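# Place blue foam block, else cardboard box, on counter

## Task

Check the room floor for a blue foam block. If one is there, set it on the counter; if not, set the cardboard box on the counter instead. Nothing other than that one object may end up on the counter. The object must rest there by itself at the end, not held in place by the robot. The robot must not topple or finish leaning, or the task fails.

## Robot and tools

ROBOT. TidyBot++ is a four-caster mobile base (0.54 m long, 0.50 m wide, 0.38 m tall). It carries one seven-joint arm ending in a two-finger gripper. The shoulder sits 0.12 m ahead of the base centre and 0.68 m off the floor. Segment lengths are upper arm 0.42 m, forearm 0.31 m, and hand 0.31 m to the hand point. There are two cameras: base_camera on the chassis, and wrist_camera, which looks along the hand. The arm begins folded with the hand pointing down, reaching up to 0.08 m beyond the front of the base, with the elbow as high as 1.15 m.

FRAMES. The base frame has its origin on the floor beneath the base centre, with x forward, y left and z up. hand_pose is reported in this frame and gives the spot between the finger pads. Its z axis runs out along the fingers and its y axis is the closing line. The odometry frame is the base frame as it was when the scene began. Heading is in radians, counted positive to the left, from -3.142 to 3.142. base_tilt is in degrees and is positive when leaning forward or right. It carries a fixed bias of about 1 degree.

execute_actions. Its argument "actions" is a list holding either one action or none. An empty list only reports state and pictures. "cameras" picks the images: base_camera, wrist_camera or all. If it is omitted or null you get all of them; [] gives none. An action may hold:
- "base": exactly one relative move, measured from where the base last reported itself. translate_m is metres, forward positive, -2 to 2. strafe_m is metres, left positive, -2 to 2. rotate_rad is radians, counter-clockwise from above positive, -6.3 to 6.3.
- "joints": absolute targets for the single arm, one key per joint, in radians. joint_1_rad takes any angle and is positive clockwise from above, which is the opposite sense to rotate_rad. joint_2_rad ranges ±2.249 (shoulder). joint_3_rad takes any angle. joint_4_rad ranges ±2.579 (elbow). joint_5_rad takes any angle. joint_6_rad ranges ±2.099 (wrist). joint_7_rad takes any angle; with the hand down, positive turns it counter-clockwise from above, and at 1.57 the fingers open left and right. gripper_pos is unitless, 0 for open to 1 for closed. The pad gap is about 85 x (1 - gripper_pos) mm. Joints that take any angle go the short way round, so big turns need steps smaller than half a turn.
- "speeds": lower top speeds for this action only. translate_m and strafe_m take 0.05 to 0.5 m/s, and rotate_rad takes 0.1 to 1.57 rad/s. The maximum is the default.
All the motions in an action begin together. The call is refused, with nothing moving, if a key is unknown, a value is out of range, or a base move would need more than 8.667 s. No action runs past 15 s. A joint or base left out of an action may still be driving toward its earlier target.

ARM GEOMETRY. Take joint_1_rad = 0, joint_3_rad = 3.14 and joint_5_rad = 0, which is roughly the start. The arm then stays in the base's x-z plane. Angles from vertical, forward positive, are: upper = j2, forearm = j2 - j4, hand = j2 - j4 - j6. The hand point's forward and upward offset from the shoulder is the sum of length times sin or cos of each angle. A downward hand can reach at most about 0.94 m high, and only near the base. With fingers closed, the tips reach about 20 mm past the hand point.

OTHER TOOLS. wait(seconds, 0 to 10) commands nothing new and returns state and images. zoom_image(camera, region=[x0,y0,x1,y1]) takes pixels of that camera's latest full image, at most 504x504. base_camera images are 644x364 and wrist_camera images (fisheye) are 644x476. read_manual(section="licences") returns only licence texts. finished_scene(scene) ends the scene for good, after the last command has been held, and says whether the goal was met.

RESULT LINES. base_status and joint_status describe how each motion ended. "done" for the base means the wheels turned the commanded amount, even though slipping or blocking can leave it short. "off_target" means the part stopped away from its target and may still be pushing. After "contact_stop" or "time_out", the part holds where it stopped. "joint command not followed", with a "cause:" line, means a self-collision check held back the arm targets. Joints still held back read "not_followed" and may be retried on later actions. For the gripper at 1, "done" means it is empty, and "off_target" means something is between the fingers. on_its_own lists things not commanded by this call. motor_effort gives percent of maximum per motor, with the peak in brackets; readings are noisy and biased. Motor temperatures lists one value per arm joint. MOTOR HOT appears from 60 °C. An OVER-TEMPERATURE FAULT happens at 75 °C, when the arm sinks and affected keys read limit_stop_at_motor_heat; resend the targets. ARM HIT means the arm struck the base or itself. A torque fault (joints 1-4 limit 104.5 N m, joints 5-7 51.3 N m) freezes the arm and gripper for 10 s. If any stop is reported, later movement calls in the same reply are skipped. The simulation keeps running while you compose a reply, and the robot holds its last command meanwhile.

ACCURACY. Friction and sag leave joints short, so the hand often lands 1-2 cm off. To correct, send each joint its last command plus (wanted angle minus read angle). When holding an object, never command the angle currently read. Trust the images over hand_pose. Odometry counts wheel turns, so it drifts by a few centimetres and some degrees over many moves.

AVOID. Do not drive while the arm is caught on something high (around 0.8 m or more), because the robot can tip. Do not push or pull sideways on a raised hand. Do not ram the base or arm into furniture; a blocked base keeps shoving. Do not drop or slam objects. Lower the item gently onto the counter, open the gripper, and withdraw so that it rests unaided. Put nothing else on the counter. Loose objects may occasionally be nudged by outside forces.

Each tool is called after "Call:" as name(argument=value, ...), one argument or row to a line, values as JSON.

## Session

Call:
execute_actions(
  actions=[],
)

Scene clock: 0.00 s.
Motor temperatures (°C, as the motors report them): [33 31 25 28 33 38 37]
base_odometry: x=+0.000 y=+0.000 heading=+0.000 (m, m, rad; odometry frame)
base_tilt: forward=-0.5 right=+0.7 (deg)
base_status: not commanded
joint_positions: joint_1_rad=-0.034 joint_2_rad=-0.371 joint_3_rad=+3.127 joint_4_rad=-2.509 joint_5_rad=-0.036 joint_6_rad=-0.846 joint_7_rad=+1.587 gripper_pos=+0.000
joint_status: not commanded
motor_effort: joint_1_rad=+0 joint_2_rad=-1 joint_3_rad=+0 joint_4_rad=+12 joint_5_rad=-1 joint_6_rad=+0 joint_7_rad=+1 (%)
hand_pose: x=+0.2797 y=+0.0169 z=+0.5976 quat_wxyz=(-0.013, +0.997, +0.021, +0.078) (m; base frame)
pictures: base_camera, wrist_camera
Images, in order (width x height): base_camera 644x364, wrist_camera 644x476.

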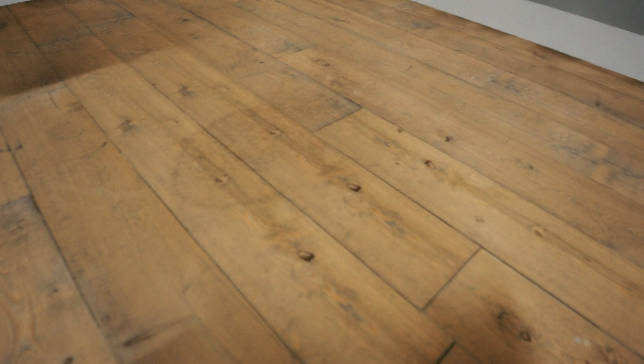

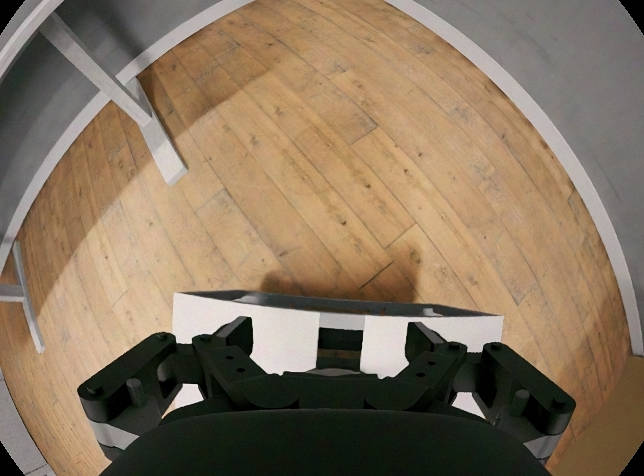

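Call:
execute_actions(
  actions=[
    {"base":{"rotate_rad":1.57},"joints":{"joint_2_rad":-0.6,"joint_4_rad":-1.5,"joint_6_rad":-1.4}},
  ],
)

Call:
execute_actions(
  actions=[
    {"base":{"rotate_rad":1.57}},
  ],
)

Call:
execute_actions(
  actions=[
    {"base":{"rotate_rad":1.57}},
  ],
)

Scene clock: 13.73 s.
Motor temperatures (°C, as the motors report them): [33 31 25 28 33 38 37]
base_odometry: x=+0.000 y=+0.000 heading=+1.570 (m, m, rad; odometry frame)
base_tilt: forward=-0.5 right=+0.7 (deg)
base_status: done
joint_positions: joint_1_rad=-0.034 joint_2_rad=-0.588 joint_3_rad=+3.126 joint_4_rad=-1.508 joint_5_rad=-0.036 joint_6_rad=-1.378 joint_7_rad=+1.587 gripper_pos=+0.000
joint_status: all done
motor_effort: joint_1_rad=+1(0) joint_2_rad=+4(4) joint_3_rad=+1(2) joint_4_rad=+17(18) joint_5_rad=-1(1) joint_6_rad=+7(7) joint_7_rad=+1(0) (%)
hand_pose: x=+0.3669 y=+0.0269 z=+1.0153 quat_wxyz=(-0.020, +0.912, +0.035, +0.409) (m; base frame)
pictures: base_camera, wrist_camera
Images, in order (width x height): base_camera 644x364, wrist_camera 644x476.

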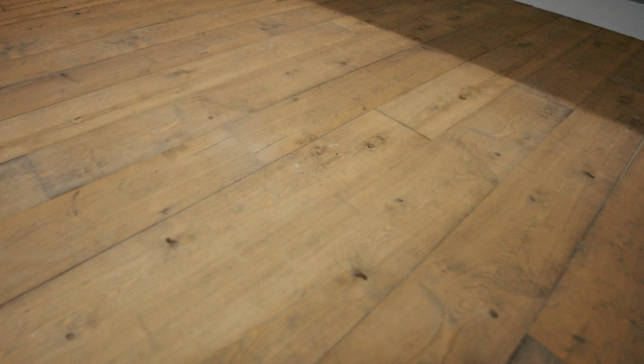

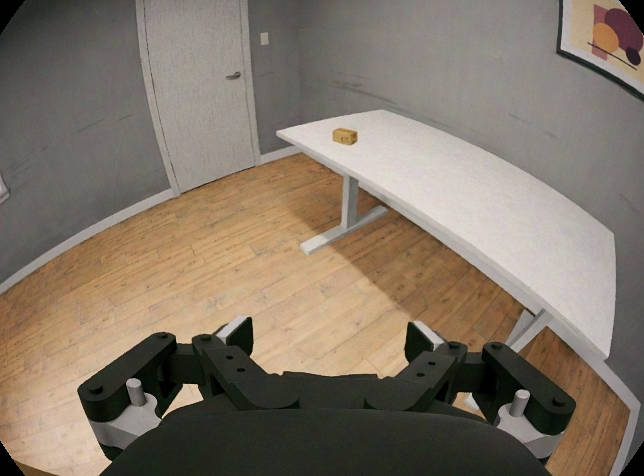

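Scene clock: 16.03 s.
Motor temperatures (°C, as the motors report them): [33 31 25 28 33 38 37]
base_odometry: x=+0.000 y=+0.000 heading=+3.139 (m, m, rad; odometry frame)
base_tilt: forward=-0.5 right=+0.7 (deg)
base_status: done
joint_positions: joint_1_rad=-0.034 joint_2_rad=-0.588 joint_3_rad=+3.126 joint_4_rad=-1.508 joint_5_rad=-0.036 joint_6_rad=-1.378 joint_7_rad=+1.587 gripper_pos=+0.000
joint_status: not commanded
motor_effort: joint_1_rad=+1(0) joint_2_rad=+3(3) joint_3_rad=+1(2) joint_4_rad=+17(17) joint_5_rad=-1(1) joint_6_rad=+6(7) joint_7_rad=+1(1) (%)
hand_pose: x=+0.3669 y=+0.0269 z=+1.0153 quat_wxyz=(-0.020, +0.912, +0.035, +0.409) (m; base frame)
pictures: base_camera, wrist_camera
Images, in order (width x height): base_camera 644x364, wrist_camera 644x476.

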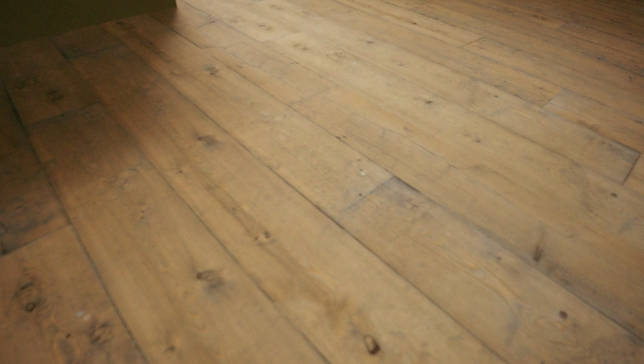

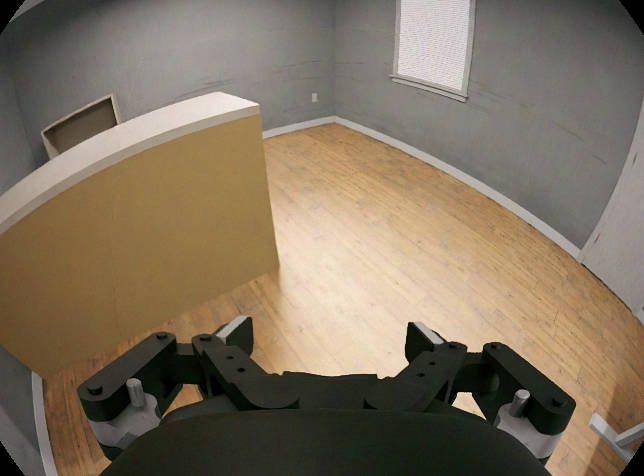

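Scene clock: 18.33 s.
Motor temperatures (°C, as the motors report them): [33 31 25 28 33 38 37]
base_odometry: x=+0.000 y=+0.000 heading=-1.574 (m, m, rad; odometry frame)
base_tilt: forward=-0.5 right=+0.7 (deg)
base_status: done
joint_positions: joint_1_rad=-0.034 joint_2_rad=-0.588 joint_3_rad=+3.126 joint_4_rad=-1.508 joint_5_rad=-0.036 joint_6_rad=-1.378 joint_7_rad=+1.587 gripper_pos=+0.000
joint_status: not commanded
motor_effort: joint_1_rad=+1(0) joint_2_rad=+3(3) joint_3_rad=+1(1) joint_4_rad=+16(17) joint_5_rad=-1(1) joint_6_rad=+6(6) joint_7_rad=+0(1) (%)
hand_pose: x=+0.3669 y=+0.0269 z=+1.0153 quat_wxyz=(-0.020, +0.912, +0.035, +0.409) (m; base frame)
pictures: base_camera, wrist_camera
Images, in order (width x height): base_camera 644x364, wrist_camera 644x476.

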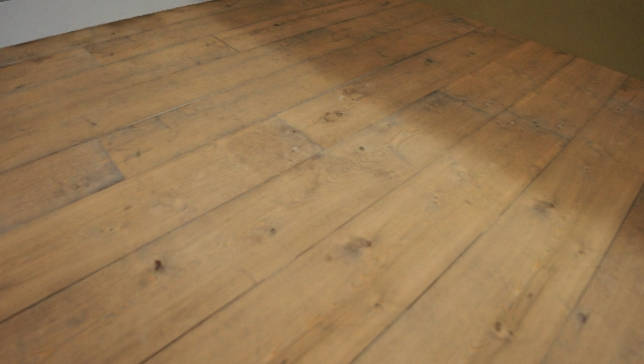

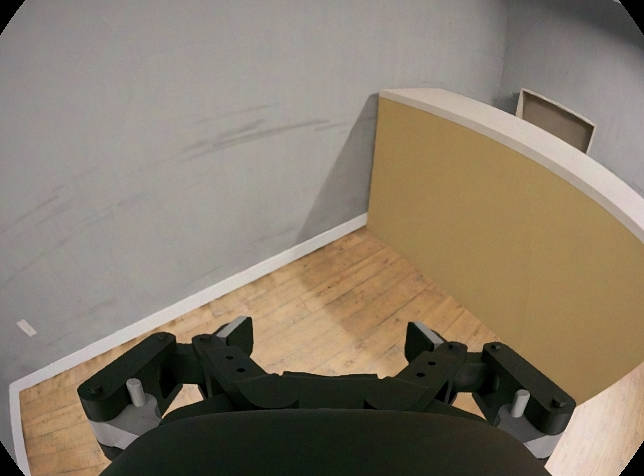

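Call:
execute_actions(
  actions=[
    {"base":{"rotate_rad":-1.7}},
  ],
  cameras=[],
)

Call:
execute_actions(
  actions=[
    {"base":{"translate_m":2.0},"joints":{"joint_1_rad":-1.2}},
  ],
)

Scene clock: 33.97 s.
Motor temperatures (°C, as the motors report them): [33 31 25 28 33 38 37]
base_odometry: x=+0.000 y=+0.000 heading=+3.009 (m, m, rad; odometry frame)
base_tilt: forward=-0.5 right=+0.7 (deg)
base_status: done
joint_positions: joint_1_rad=-0.034 joint_2_rad=-0.588 joint_3_rad=+3.126 joint_4_rad=-1.508 joint_5_rad=-0.036 joint_6_rad=-1.378 joint_7_rad=+1.587 gripper_pos=+0.000
joint_status: not commanded
motor_effort: joint_1_rad=+0(2) joint_2_rad=+3(4) joint_3_rad=+1(2) joint_4_rad=+17(17) joint_5_rad=-1(1) joint_6_rad=+6(6) joint_7_rad=+0(1) (%)
hand_pose: x=+0.3669 y=+0.0269 z=+1.0153 quat_wxyz=(-0.020, +0.912, +0.035, +0.409) (m; base frame)
pictures: none
No camera images: the call's "cameras" was empty. Leave "cameras" out to get every camera's image.

Scene clock: 39.33 s.
Motor temperatures (°C, as the motors report them): [33 31 25 28 33 38 37]
base_odometry: x=-1.982 y=+0.266 heading=+3.009 (m, m, rad; odometry frame)
base_tilt: forward=-0.5 right=+0.7 (deg)
base_status: done
joint_positions: joint_1_rad=-1.183 joint_2_rad=-0.596 joint_3_rad=+3.126 joint_4_rad=-1.508 joint_5_rad=-0.036 joint_6_rad=-1.380 joint_7_rad=+1.587 gripper_pos=+0.000
joint_status: all done
motor_effort: joint_1_rad=+0(0) joint_2_rad=+3(7) joint_3_rad=+1(1) joint_4_rad=+17(17) joint_5_rad=+0(2) joint_6_rad=+7(7) joint_7_rad=+1(0) (%)
hand_pose: x=+0.1947 y=+0.2344 z=+1.0169 quat_wxyz=(-0.240, +0.745, +0.524, +0.335) (m; base frame)
pictures: base_camera, wrist_camera
Images, in order (width x height): base_camera 644x364, wrist_camera 644x476.

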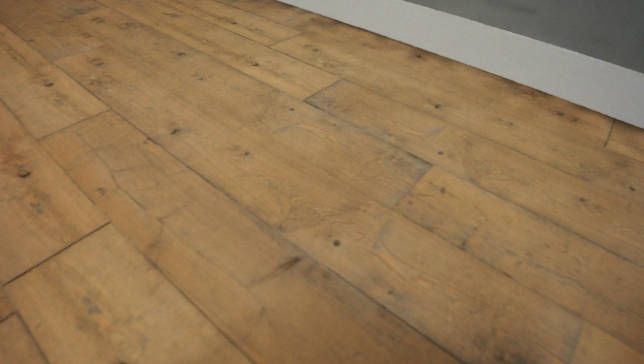

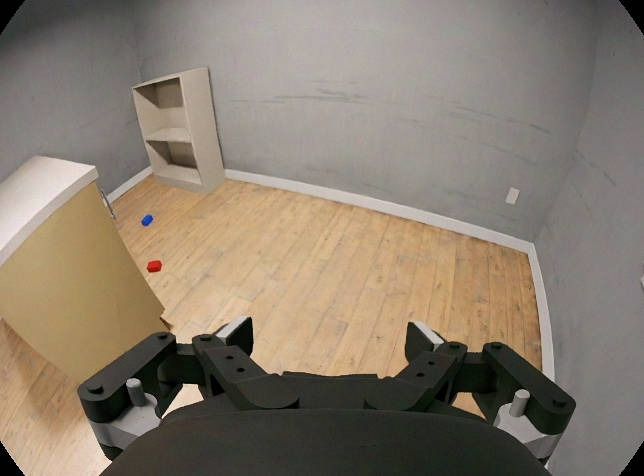

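Call:
zoom_image(
  camera="wrist_camera",
  region=[80, 170, 240, 300],
)

Region (80, 170, 240, 300) of wrist_camera's 644x476 image, scaled by 3.150; it fills the top 410 rows of this view, and the rest is white.

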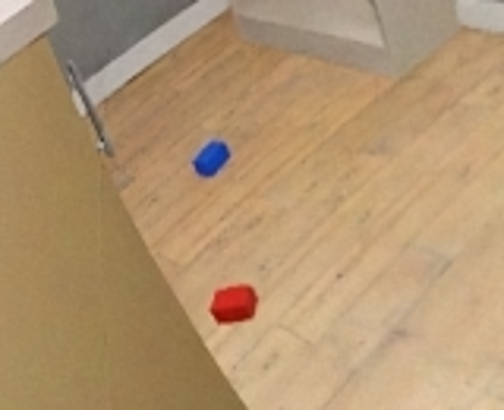

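Call:
execute_actions(
  actions=[
    {"base":{"rotate_rad":2.33},"joints":{"joint_1_rad":0.0}},
  ],
  cameras=[],
)

Call:
execute_actions(
  actions=[
    {"base":{"strafe_m":-1.1}},
  ],
)

Scene clock: 66.63 s.
Motor temperatures (°C, as the motors report them): [33 31 25 28 33 38 37]
base_odometry: x=-1.982 y=+0.266 heading=-0.945 (m, m, rad; odometry frame)
base_tilt: forward=-0.5 right=+0.7 (deg)
base_status: done
joint_positions: joint_1_rad=-0.019 joint_2_rad=-0.596 joint_3_rad=+3.126 joint_4_rad=-1.508 joint_5_rad=-0.036 joint_6_rad=-1.380 joint_7_rad=+1.587 gripper_pos=+0.000
joint_status: all done
motor_effort: joint_1_rad=+1(0) joint_2_rad=+3(5) joint_3_rad=+1(1) joint_4_rad=+17(17) joint_5_rad=-1(1) joint_6_rad=+7(7) joint_7_rad=+0(0) (%)
hand_pose: x=+0.3642 y=+0.0231 z=+1.0169 quat_wxyz=(-0.017, +0.911, +0.028, +0.412) (m; base frame)
pictures: none
No camera images: the call's "cameras" was empty. Leave "cameras" out to get every camera's image.

Scene clock: 70.20 s.
Motor temperatures (°C, as the motors report them): [33 31 25 28 33 38 37]
base_odometry: x=-2.873 y=-0.379 heading=-0.944 (m, m, rad; odometry frame)
base_tilt: forward=-0.5 right=+0.7 (deg)
base_status: done
joint_positions: joint_1_rad=-0.017 joint_2_rad=-0.596 joint_3_rad=+3.126 joint_4_rad=-1.508 joint_5_rad=-0.036 joint_6_rad=-1.380 joint_7_rad=+1.587 gripper_pos=+0.000
joint_status: not commanded
motor_effort: joint_1_rad=+0(0) joint_2_rad=+4(3) joint_3_rad=+1(3) joint_4_rad=+16(17) joint_5_rad=-1(2) joint_6_rad=+7(7) joint_7_rad=+0(0) (%)
hand_pose: x=+0.3642 y=+0.0227 z=+1.0169 quat_wxyz=(-0.016, +0.911, +0.027, +0.412) (m; base frame)
pictures: base_camera, wrist_camera
Images, in order (width x height): base_camera 644x364, wrist_camera 644x476.

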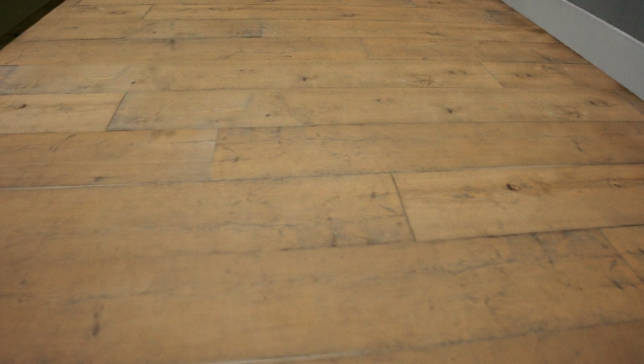

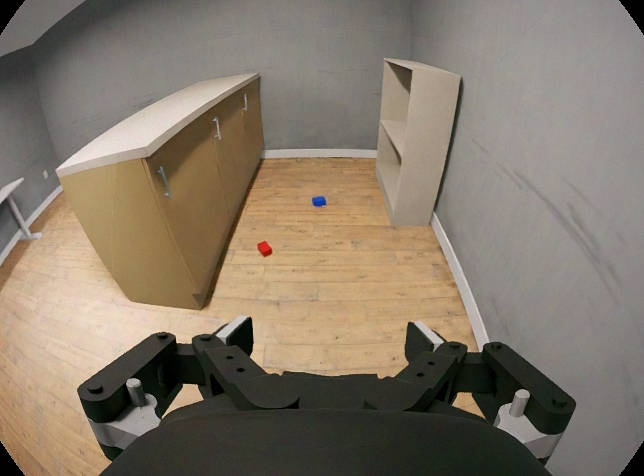

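Call:
execute_actions(
  actions=[
    {"base":{"rotate_rad":0.05}},
  ],
  cameras=[],
)

Call:
execute_actions(
  actions=[
    {"base":{"translate_m":0.9}},
  ],
)

Scene clock: 81.47 s.
Motor temperatures (°C, as the motors report them): [33 31 25 28 33 38 37]
base_odometry: x=-2.873 y=-0.379 heading=-0.894 (m, m, rad; odometry frame)
base_tilt: forward=-0.5 right=+0.7 (deg)
base_status: done
joint_positions: joint_1_rad=-0.017 joint_2_rad=-0.596 joint_3_rad=+3.126 joint_4_rad=-1.508 joint_5_rad=-0.036 joint_6_rad=-1.380 joint_7_rad=+1.587 gripper_pos=+0.000
joint_status: not commanded
motor_effort: joint_1_rad=+1(0) joint_2_rad=+4(4) joint_3_rad=+1(2) joint_4_rad=+17(17) joint_5_rad=+0(2) joint_6_rad=+6(7) joint_7_rad=+0(1) (%)
hand_pose: x=+0.3642 y=+0.0226 z=+1.0169 quat_wxyz=(-0.016, +0.911, +0.027, +0.412) (m; base frame)
pictures: none
No camera images: the call's "cameras" was empty. Leave "cameras" out to get every camera's image.

Scene clock: 84.63 s.
Motor temperatures (°C, as the motors report them): [33 31 25 28 33 38 37]
base_odometry: x=-2.310 y=-1.082 heading=-0.894 (m, m, rad; odometry frame)
base_tilt: forward=-0.5 right=+0.7 (deg)
base_status: done
joint_positions: joint_1_rad=-0.017 joint_2_rad=-0.597 joint_3_rad=+3.126 joint_4_rad=-1.508 joint_5_rad=-0.036 joint_6_rad=-1.381 joint_7_rad=+1.587 gripper_pos=+0.000
joint_status: not commanded
motor_effort: joint_1_rad=+0(1) joint_2_rad=+4(7) joint_3_rad=+1(1) joint_4_rad=+17(17) joint_5_rad=-1(1) joint_6_rad=+7(7) joint_7_rad=+0(1) (%)
hand_pose: x=+0.3637 y=+0.0225 z=+1.0172 quat_wxyz=(-0.016, +0.910, +0.027, +0.412) (m; base frame)
pictures: base_camera, wrist_camera
Images, in order (width x height): base_camera 644x364, wrist_camera 644x476.

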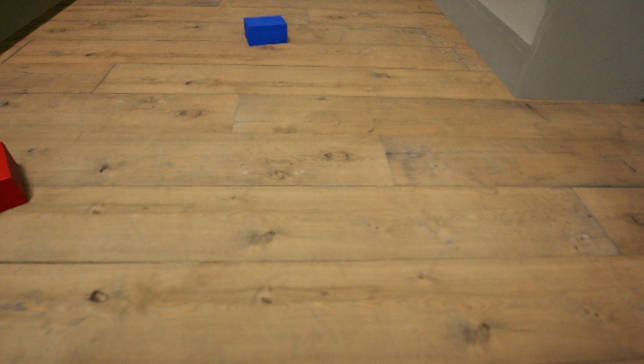

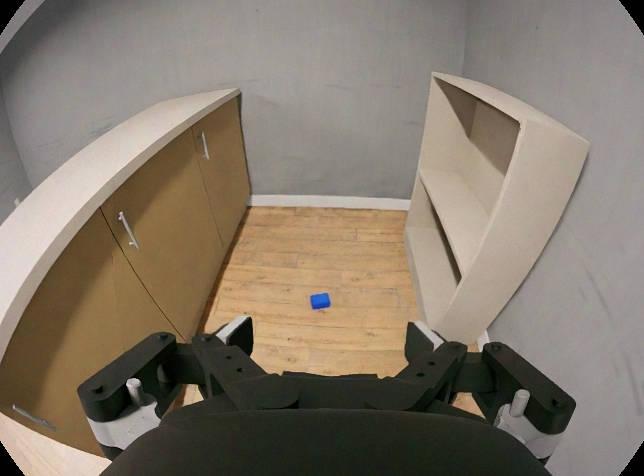

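Call:
execute_actions(
  actions=[
    {"base":{"translate_m":0.37},"joints":{"joint_1_rad":-0.22,"joint_2_rad":1.159,"joint_3_rad":3.14,"joint_4_rad":-1.575,"joint_5_rad":0,"joint_6_rad":-0.407,"joint_7_rad":0.0}},
  ],
)

Scene clock: 107.90 s.
Motor temperatures (°C, as the motors report them): [33 31 25 28 33 38 37]
base_odometry: x=-2.079 y=-1.370 heading=-0.895 (m, m, rad; odometry frame)
base_tilt: forward=-0.5 right=+0.7 (deg)
base_status: done
joint_positions: joint_1_rad=-0.201 joint_2_rad=+1.154 joint_3_rad=+3.126 joint_4_rad=-1.564 joint_5_rad=-0.030 joint_6_rad=-0.430 joint_7_rad=+0.037 gripper_pos=+0.000
joint_status: all done
motor_effort: joint_1_rad=+0(1) joint_2_rad=-39(41) joint_3_rad=-1(0) joint_4_rad=+7(18) joint_5_rad=-1(3) joint_6_rad=+0(7) joint_7_rad=+1(0) (%)
hand_pose: x=+0.6175 y=+0.1166 z=+0.2544 quat_wxyz=(-0.006, +0.779, -0.626, -0.012) (m; base frame)
pictures: base_camera, wrist_camera
Images, in order (width x height): base_camera 644x364, wrist_camera 644x476.

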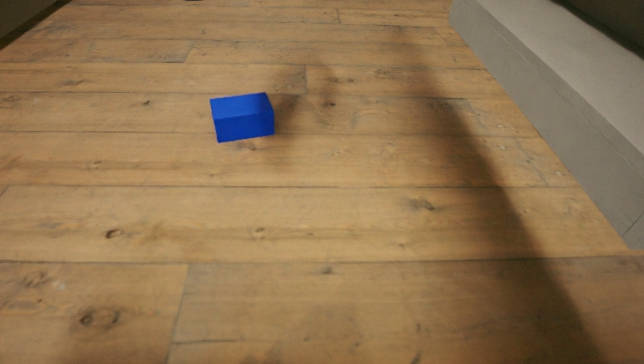

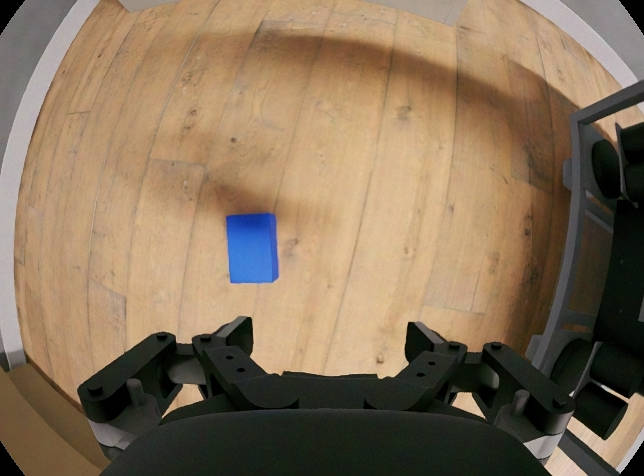

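Call:
execute_actions(
  actions=[
    {"base":{"translate_m":0.09},"joints":{"joint_1_rad":-0.19,"joint_2_rad":1.43,"joint_4_rad":-1.41,"joint_6_rad":-0.29}},
  ],
)

Scene clock: 121.03 s.
Motor temperatures (°C, as the motors report them): [33 32 25 28 33 38 37]
base_odometry: x=-2.022 y=-1.441 heading=-0.895 (m, m, rad; odometry frame)
base_tilt: forward=-0.4 right=+0.7 (deg)
base_status: done
joint_positions: joint_1_rad=-0.202 joint_2_rad=+1.429 joint_3_rad=+3.128 joint_4_rad=-1.421 joint_5_rad=-0.029 joint_6_rad=-0.312 joint_7_rad=+0.037 gripper_pos=+0.000
joint_status: all done
motor_effort: joint_1_rad=+0(2) joint_2_rad=-39(42) joint_3_rad=-1(1) joint_4_rad=+4(8) joint_5_rad=-1(0) joint_6_rad=+0(1) joint_7_rad=+0(1) (%)
hand_pose: x=+0.6069 y=+0.1127 z=+0.1292 quat_wxyz=(+0.001, +0.778, -0.628, -0.015) (m; base frame)
pictures: base_camera, wrist_camera
Images, in order (width x height): base_camera 644x364, wrist_camera 644x476.

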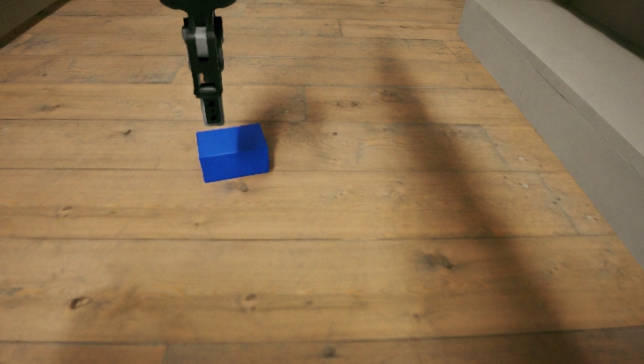

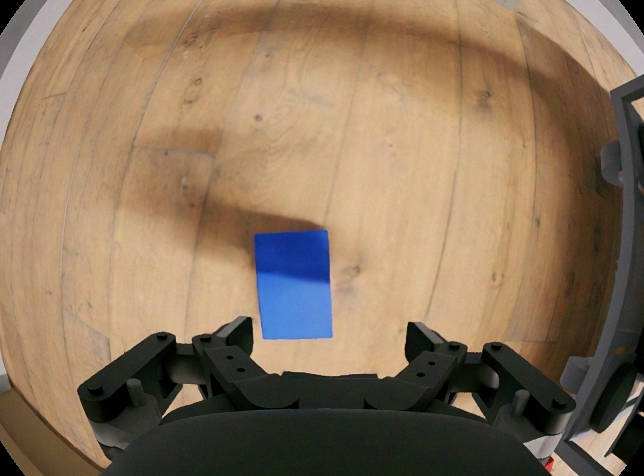

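Call:
execute_actions(
  actions=[
    {"base":{"translate_m":0.028},"joints":{"joint_1_rad":-0.16,"joint_2_rad":1.552,"joint_4_rad":-1.32,"joint_6_rad":-0.236,"joint_7_rad":0.1}},
  ],
)

Scene clock: 133.07 s.
Motor temperatures (°C, as the motors report them): [33 32 25 28 33 38 37]
base_odometry: x=-2.005 y=-1.463 heading=-0.895 (m, m, rad; odometry frame)
base_tilt: forward=-0.5 right=+0.6 (deg)
base_status: done
joint_positions: joint_1_rad=-0.174 joint_2_rad=+1.546 joint_3_rad=+3.129 joint_4_rad=-1.325 joint_5_rad=-0.029 joint_6_rad=-0.255 joint_7_rad=+0.063 gripper_pos=+0.000
joint_status: all done
motor_effort: joint_1_rad=+2(2) joint_2_rad=-39(42) joint_3_rad=-1(1) joint_4_rad=+5(6) joint_5_rad=+0(0) joint_6_rad=+0(1) joint_7_rad=+0(1) (%)
hand_pose: x=+0.6188 y=+0.0991 z=+0.0782 quat_wxyz=(-0.012, +0.777, -0.629, -0.002) (m; base frame)
pictures: base_camera, wrist_camera
Images, in order (width x height): base_camera 644x364, wrist_camera 644x476.

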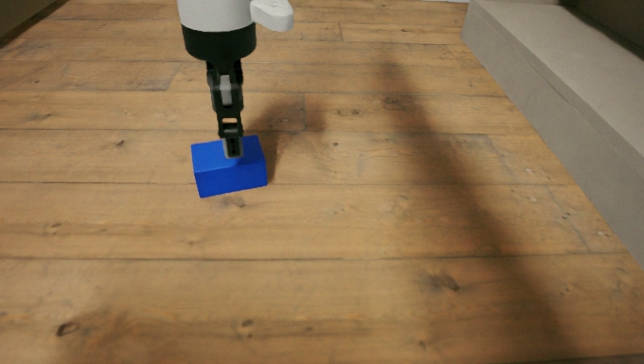

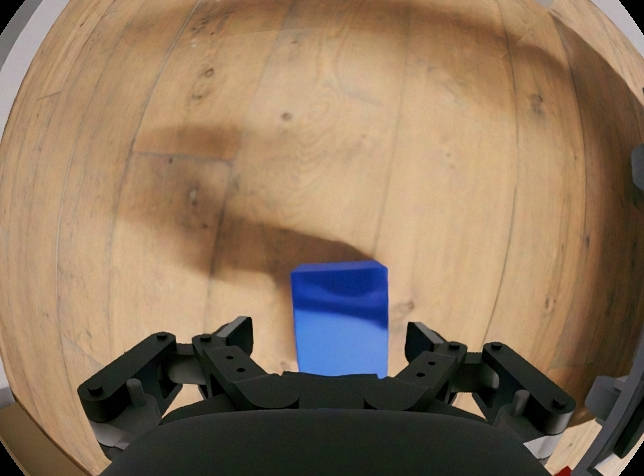

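Call:
execute_actions(
  actions=[
    {"joints":{"joint_2_rad":1.66,"joint_4_rad":-1.228}},
  ],
)

Scene clock: 140.00 s.
Motor temperatures (°C, as the motors report them): [33 32 25 28 33 38 37]
base_odometry: x=-2.005 y=-1.463 heading=-0.895 (m, m, rad; odometry frame)
base_tilt: forward=-0.5 right=+0.6 (deg)
base_status: not commanded
joint_positions: joint_1_rad=-0.174 joint_2_rad=+1.658 joint_3_rad=+3.129 joint_4_rad=-1.236 joint_5_rad=-0.029 joint_6_rad=-0.255 joint_7_rad=+0.063 gripper_pos=+0.000
joint_status: all done
motor_effort: joint_1_rad=+0(1) joint_2_rad=-39(41) joint_3_rad=-1(1) joint_4_rad=+4(5) joint_5_rad=-1(1) joint_6_rad=+0(0) joint_7_rad=+1(1) (%)
hand_pose: x=+0.6039 y=+0.0964 z=+0.0293 quat_wxyz=(-0.004, +0.777, -0.630, -0.010) (m; base frame)
pictures: base_camera, wrist_camera
Images, in order (width x height): base_camera 644x364, wrist_camera 644x476.

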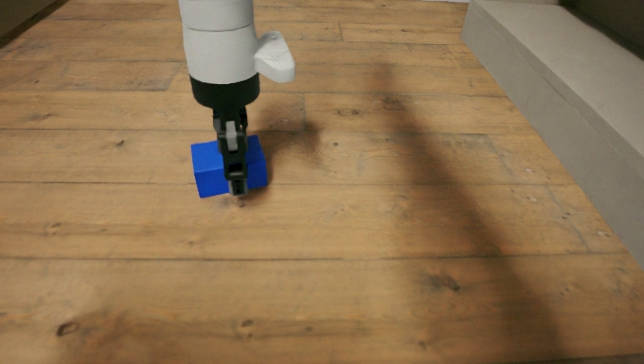

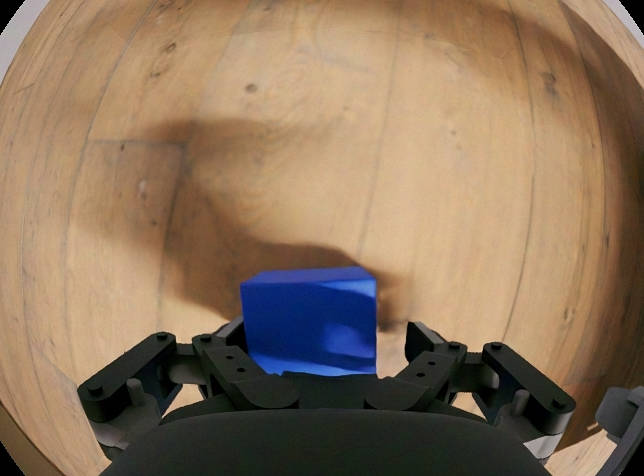

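Call:
execute_actions(
  actions=[
    {"joints":{"gripper_pos":1.0}},
  ],
)

Scene clock: 144.60 s.
Motor temperatures (°C, as the motors report them): [33 32 25 28 33 38 37]
base_odometry: x=-2.005 y=-1.463 heading=-0.895 (m, m, rad; odometry frame)
base_tilt: forward=-0.5 right=+0.6 (deg)
base_status: not commanded
joint_positions: joint_1_rad=-0.174 joint_2_rad=+1.656 joint_3_rad=+3.129 joint_4_rad=-1.234 joint_5_rad=-0.029 joint_6_rad=-0.256 joint_7_rad=+0.063 gripper_pos=+0.390
joint_status: gripper_pos off_target (ended at +0.390, target +1.000)
motor_effort: joint_1_rad=+1(1) joint_2_rad=-40(40) joint_3_rad=+0(1) joint_4_rad=+5(9) joint_5_rad=-1(1) joint_6_rad=+1(5) joint_7_rad=+1(0) (%)
hand_pose: x=+0.6057 y=+0.0967 z=+0.0306 quat_wxyz=(-0.005, +0.777, -0.630, -0.009) (m; base frame)
pictures: base_camera, wrist_camera
Images, in order (width x height): base_camera 644x364, wrist_camera 644x476.

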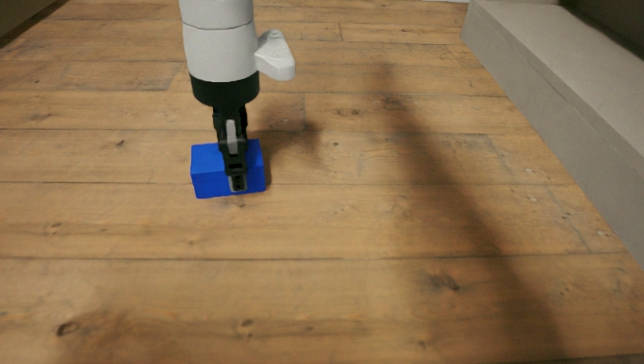

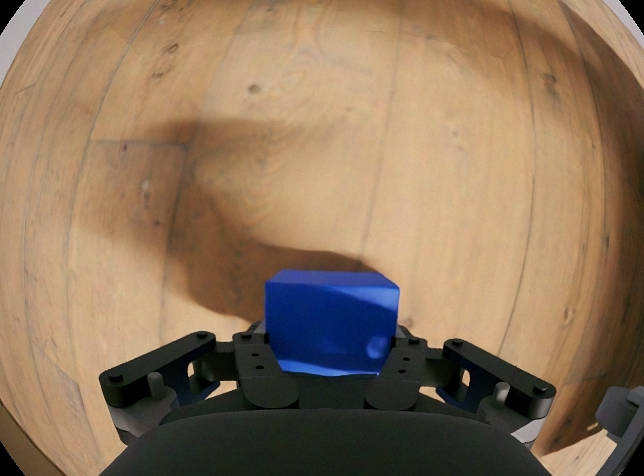

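Call:
execute_actions(
  actions=[
    {"base":{"translate_m":0.42},"speeds":{"translate_m":0.25},"joints":{"joint_2_rad":-0.2,"joint_4_rad":-0.9,"joint_6_rad":-1.8,"joint_7_rad":1.57,"gripper_pos":1.0}},
  ],
  cameras=["base_camera"],
)

Call:
execute_actions(
  actions=[
    {"base":{"strafe_m":0.1},"joints":{"joint_1_rad":-1.57,"gripper_pos":1.0}},
  ],
)

Scene clock: 176.10 s.
Motor temperatures (°C, as the motors report them): [33 33 25 28 33 38 37]
base_odometry: x=-1.742 y=-1.791 heading=-0.895 (m, m, rad; odometry frame)
base_tilt: forward=-0.5 right=+0.7 (deg)
base_status: done
joint_positions: joint_1_rad=-0.174 joint_2_rad=-0.203 joint_3_rad=+3.129 joint_4_rad=-0.909 joint_5_rad=-0.029 joint_6_rad=-1.783 joint_7_rad=+1.533 gripper_pos=+0.390
joint_status: gripper_pos off_target (ended at +0.390, target +1.000); the others done
motor_effort: joint_1_rad=+0(2) joint_2_rad=-7(47) joint_3_rad=+0(1) joint_4_rad=+14(16) joint_5_rad=-1(1) joint_6_rad=+5(6) joint_7_rad=+0(1) (%)
hand_pose: x=+0.4195 y=+0.0677 z=+1.0859 quat_wxyz=(-0.047, +0.944, +0.078, +0.317) (m; base frame)
pictures: base_camera
Images, in order (width x height): base_camera 644x364.

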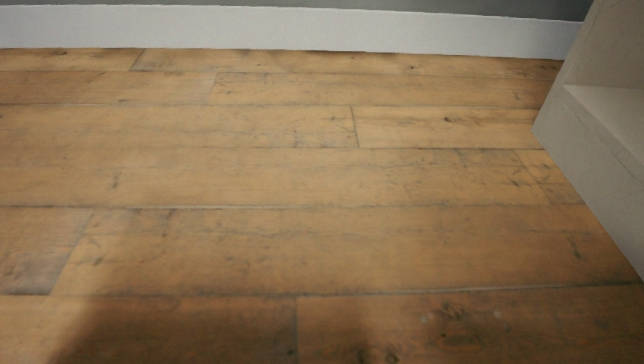

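Scene clock: 178.77 s.
Motor temperatures (°C, as the motors report them): [33 33 25 28 33 38 37]
base_odometry: x=-1.664 y=-1.728 heading=-0.895 (m, m, rad; odometry frame)
base_tilt: forward=-0.5 right=+0.6 (deg)
base_status: done
joint_positions: joint_1_rad=-1.553 joint_2_rad=-0.203 joint_3_rad=+3.134 joint_4_rad=-0.909 joint_5_rad=-0.023 joint_6_rad=-1.783 joint_7_rad=+1.533 gripper_pos=+0.390
joint_status: gripper_pos off_target (ended at +0.390, target +1.000); the others done
motor_effort: joint_1_rad=+0(0) joint_2_rad=-6(8) joint_3_rad=+0(2) joint_4_rad=+14(15) joint_5_rad=-1(1) joint_6_rad=+6(6) joint_7_rad=+1(1) (%)
hand_pose: x=+0.1131 y=+0.3081 z=+1.0858 quat_wxyz=(-0.236, +0.681, +0.658, +0.217) (m; base frame)
pictures: base_camera, wrist_camera
Images, in order (width x height): base_camera 644x364, wrist_camera 644x476.

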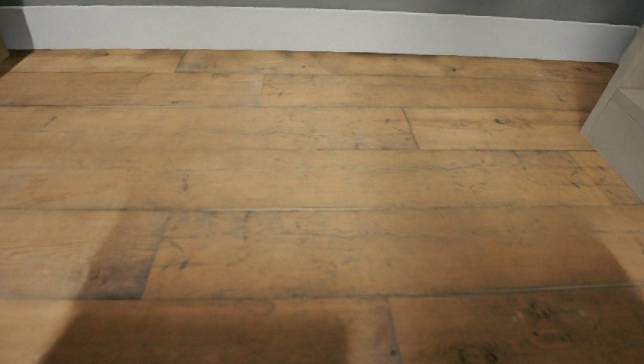

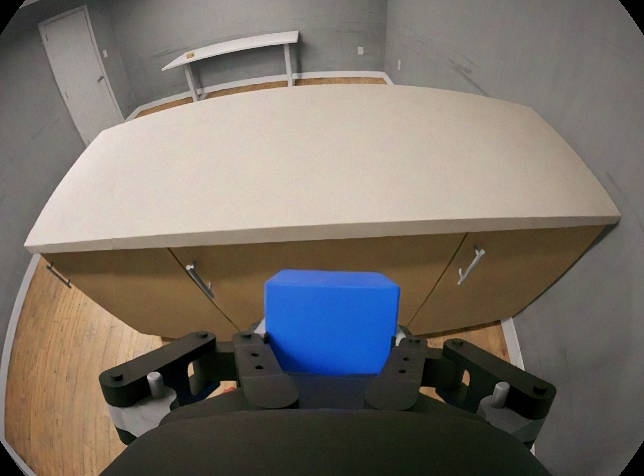

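Call:
execute_actions(
  actions=[
    {"base":{"translate_m":0.1},"joints":{"joint_2_rad":0.283,"joint_4_rad":-0.6,"joint_6_rad":-1.718,"gripper_pos":1.0}},
  ],
  cameras=["wrist_camera"],
)

Call:
execute_actions(
  actions=[
    {"base":{"strafe_m":0.17}},
  ],
)

Scene clock: 194.60 s.
Motor temperatures (°C, as the motors report them): [33 33 25 28 33 38 37]
base_odometry: x=-1.601 y=-1.806 heading=-0.895 (m, m, rad; odometry frame)
base_tilt: forward=-0.5 right=+0.6 (deg)
base_status: done
joint_positions: joint_1_rad=-1.555 joint_2_rad=+0.290 joint_3_rad=+3.137 joint_4_rad=-0.614 joint_5_rad=-0.023 joint_6_rad=-1.740 joint_7_rad=+1.533 gripper_pos=+0.390
joint_status: gripper_pos off_target (ended at +0.390, target +1.000); the others done
motor_effort: joint_1_rad=+1(1) joint_2_rad=-26(30) joint_3_rad=+0(2) joint_4_rad=+15(16) joint_5_rad=-1(1) joint_6_rad=+5(6) joint_7_rad=+1(1) (%)
hand_pose: x=+0.1172 y=+0.5158 z=+1.0061 quat_wxyz=(-0.184, +0.699, +0.671, +0.164) (m; base frame)
pictures: wrist_camera
Images, in order (width x height): wrist_camera 644x476.

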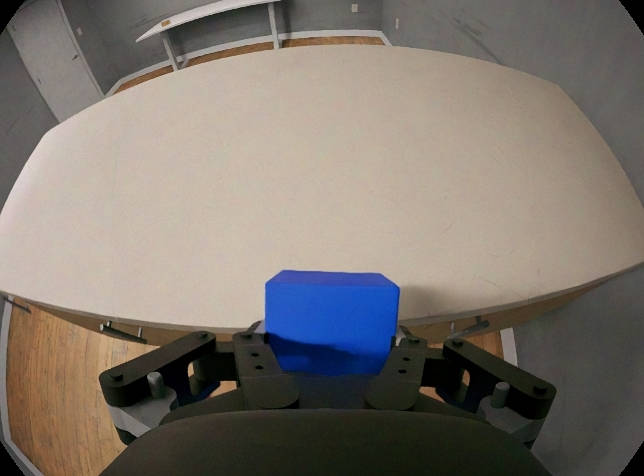

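Scene clock: 196.13 s.
Motor temperatures (°C, as the motors report them): [33 33 25 28 33 38 37]
base_odometry: x=-1.468 y=-1.700 heading=-0.896 (m, m, rad; odometry frame)
base_tilt: forward=-0.5 right=+0.6 (deg)
base_status: done
joint_positions: joint_1_rad=-1.555 joint_2_rad=+0.293 joint_3_rad=+3.137 joint_4_rad=-0.612 joint_5_rad=-0.023 joint_6_rad=-1.737 joint_7_rad=+1.533 gripper_pos=+0.390
joint_status: not commanded
motor_effort: joint_1_rad=+0(0) joint_2_rad=-26(30) joint_3_rad=+0(0) joint_4_rad=+15(17) joint_5_rad=-1(0) joint_6_rad=+5(5) joint_7_rad=+0(1) (%)
hand_pose: x=+0.1172 y=+0.5176 z=+1.0058 quat_wxyz=(-0.185, +0.699, +0.671, +0.165) (m; base frame)
pictures: base_camera, wrist_camera
Images, in order (width x height): base_camera 644x364, wrist_camera 644x476.

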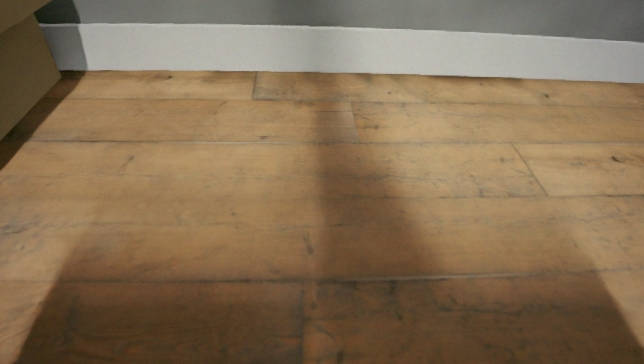

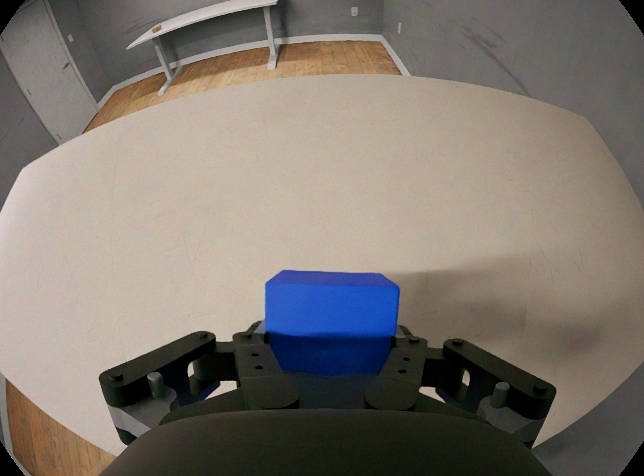

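Call:
execute_actions(
  actions=[
    {"joints":{"joint_2_rad":0.36}},
  ],
  cameras=["wrist_camera"],
)

Scene clock: 202.10 s.
Motor temperatures (°C, as the motors report them): [33 33 25 28 33 38 37]
base_odometry: x=-1.468 y=-1.700 heading=-0.896 (m, m, rad; odometry frame)
base_tilt: forward=-0.5 right=+0.6 (deg)
base_status: not commanded
joint_positions: joint_1_rad=-1.555 joint_2_rad=+0.360 joint_3_rad=+3.137 joint_4_rad=-0.609 joint_5_rad=-0.023 joint_6_rad=-1.737 joint_7_rad=+1.533 gripper_pos=+0.390
joint_status: all done
motor_effort: joint_1_rad=+1(0) joint_2_rad=-29(31) joint_3_rad=+0(0) joint_4_rad=+16(17) joint_5_rad=-1(1) joint_6_rad=+4(5) joint_7_rad=+1(0) (%)
hand_pose: x=+0.1175 y=+0.5384 z=+0.9715 quat_wxyz=(-0.163, +0.704, +0.676, +0.143) (m; base frame)
pictures: wrist_camera
Images, in order (width x height): wrist_camera 644x476.

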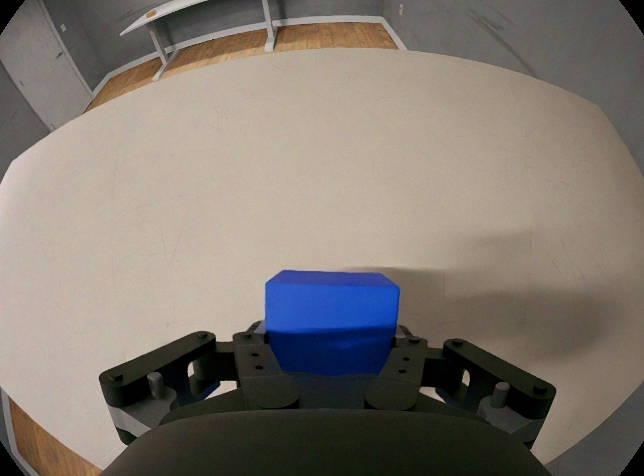

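Call:
execute_actions(
  actions=[
    {"joints":{"joint_2_rad":0.385,"joint_6_rad":-1.9}},
  ],
  cameras=["wrist_camera"],
)

Scene clock: 208.93 s.
Motor temperatures (°C, as the motors report them): [33 33 25 28 33 38 37]
base_odometry: x=-1.468 y=-1.700 heading=-0.896 (m, m, rad; odometry frame)
base_tilt: forward=-0.5 right=+0.6 (deg)
base_status: not commanded
joint_positions: joint_1_rad=-1.555 joint_2_rad=+0.371 joint_3_rad=+3.137 joint_4_rad=-0.594 joint_5_rad=-0.023 joint_6_rad=-1.879 joint_7_rad=+1.533 gripper_pos=+0.390
joint_status: all done
motor_effort: joint_1_rad=+0(1) joint_2_rad=-26(28) joint_3_rad=+0(0) joint_4_rad=+13(16) joint_5_rad=-1(1) joint_6_rad=+2(4) joint_7_rad=+0(0) (%)
hand_pose: x=+0.1173 y=+0.5022 z=+0.9552 quat_wxyz=(-0.114, +0.713, +0.685, +0.095) (m; base frame)
pictures: wrist_camera
Images, in order (width x height): wrist_camera 644x476.

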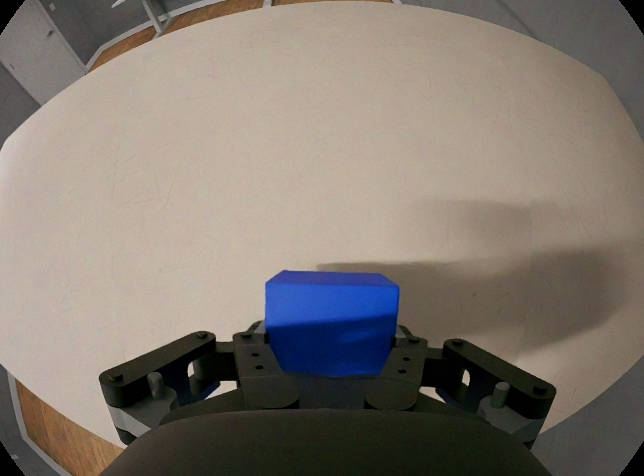

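Contact appears made (joint 4 pushed back). Release.

Call:
execute_actions(
  actions=[
    {"joints":{"gripper_pos":0.0}},
  ],
  cameras=["wrist_camera"],
)

Call:
execute_actions(
  actions=[
    {"joints":{"joint_2_rad":0.1}},
  ],
  cameras=["wrist_camera"],
)

Scene clock: 215.10 s.
Motor temperatures (°C, as the motors report them): [33 33 25 28 33 38 37]
base_odometry: x=-1.468 y=-1.700 heading=-0.896 (m, m, rad; odometry frame)
base_tilt: forward=-0.5 right=+0.6 (deg)
base_status: not commanded
joint_positions: joint_1_rad=-1.555 joint_2_rad=+0.373 joint_3_rad=+3.137 joint_4_rad=-0.594 joint_5_rad=-0.023 joint_6_rad=-1.879 joint_7_rad=+1.533 gripper_pos=+0.000
joint_status: all done
motor_effort: joint_1_rad=+1(0) joint_2_rad=-28(28) joint_3_rad=+0(0) joint_4_rad=+15(15) joint_5_rad=+0(1) joint_6_rad=+3(3) joint_7_rad=+1(0) (%)
hand_pose: x=+0.1173 y=+0.5026 z=+0.9546 quat_wxyz=(-0.113, +0.713, +0.685, +0.095) (m; base frame)
pictures: wrist_camera
Images, in order (width x height): wrist_camera 644x476.

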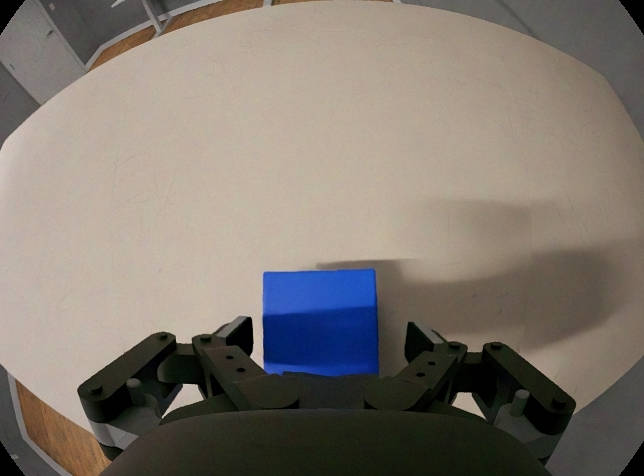

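Scene clock: 216.73 s.
Motor temperatures (°C, as the motors report them): [33 33 25 28 33 38 37]
base_odometry: x=-1.468 y=-1.700 heading=-0.896 (m, m, rad; odometry frame)
base_tilt: forward=-0.5 right=+0.6 (deg)
base_status: not commanded
joint_positions: joint_1_rad=-1.555 joint_2_rad=+0.093 joint_3_rad=+3.137 joint_4_rad=-0.595 joint_5_rad=-0.023 joint_6_rad=-1.879 joint_7_rad=+1.533 gripper_pos=+0.000
joint_status: all done
motor_effort: joint_1_rad=+1(0) joint_2_rad=-16(31) joint_3_rad=+0(0) joint_4_rad=+13(16) joint_5_rad=-1(0) joint_6_rad=+5(5) joint_7_rad=+1(1) (%)
hand_pose: x=+0.1158 y=+0.4079 z=+1.0820 quat_wxyz=(-0.209, +0.690, +0.666, +0.191) (m; base frame)
pictures: wrist_camera
Images, in order (width x height): wrist_camera 644x476.

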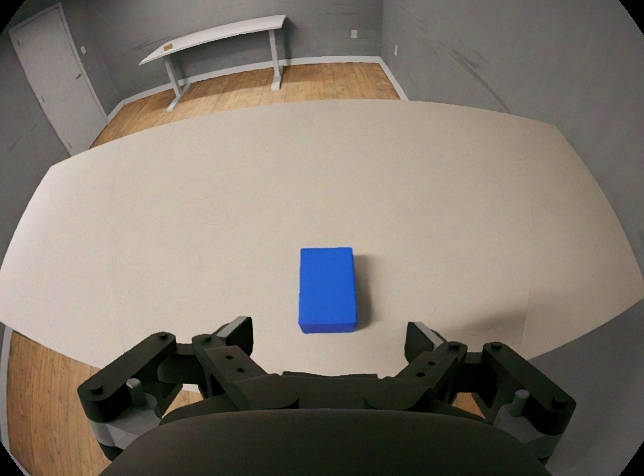

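Call:
finished_scene(
  scene=1,
)

The scene is finished: the task was done.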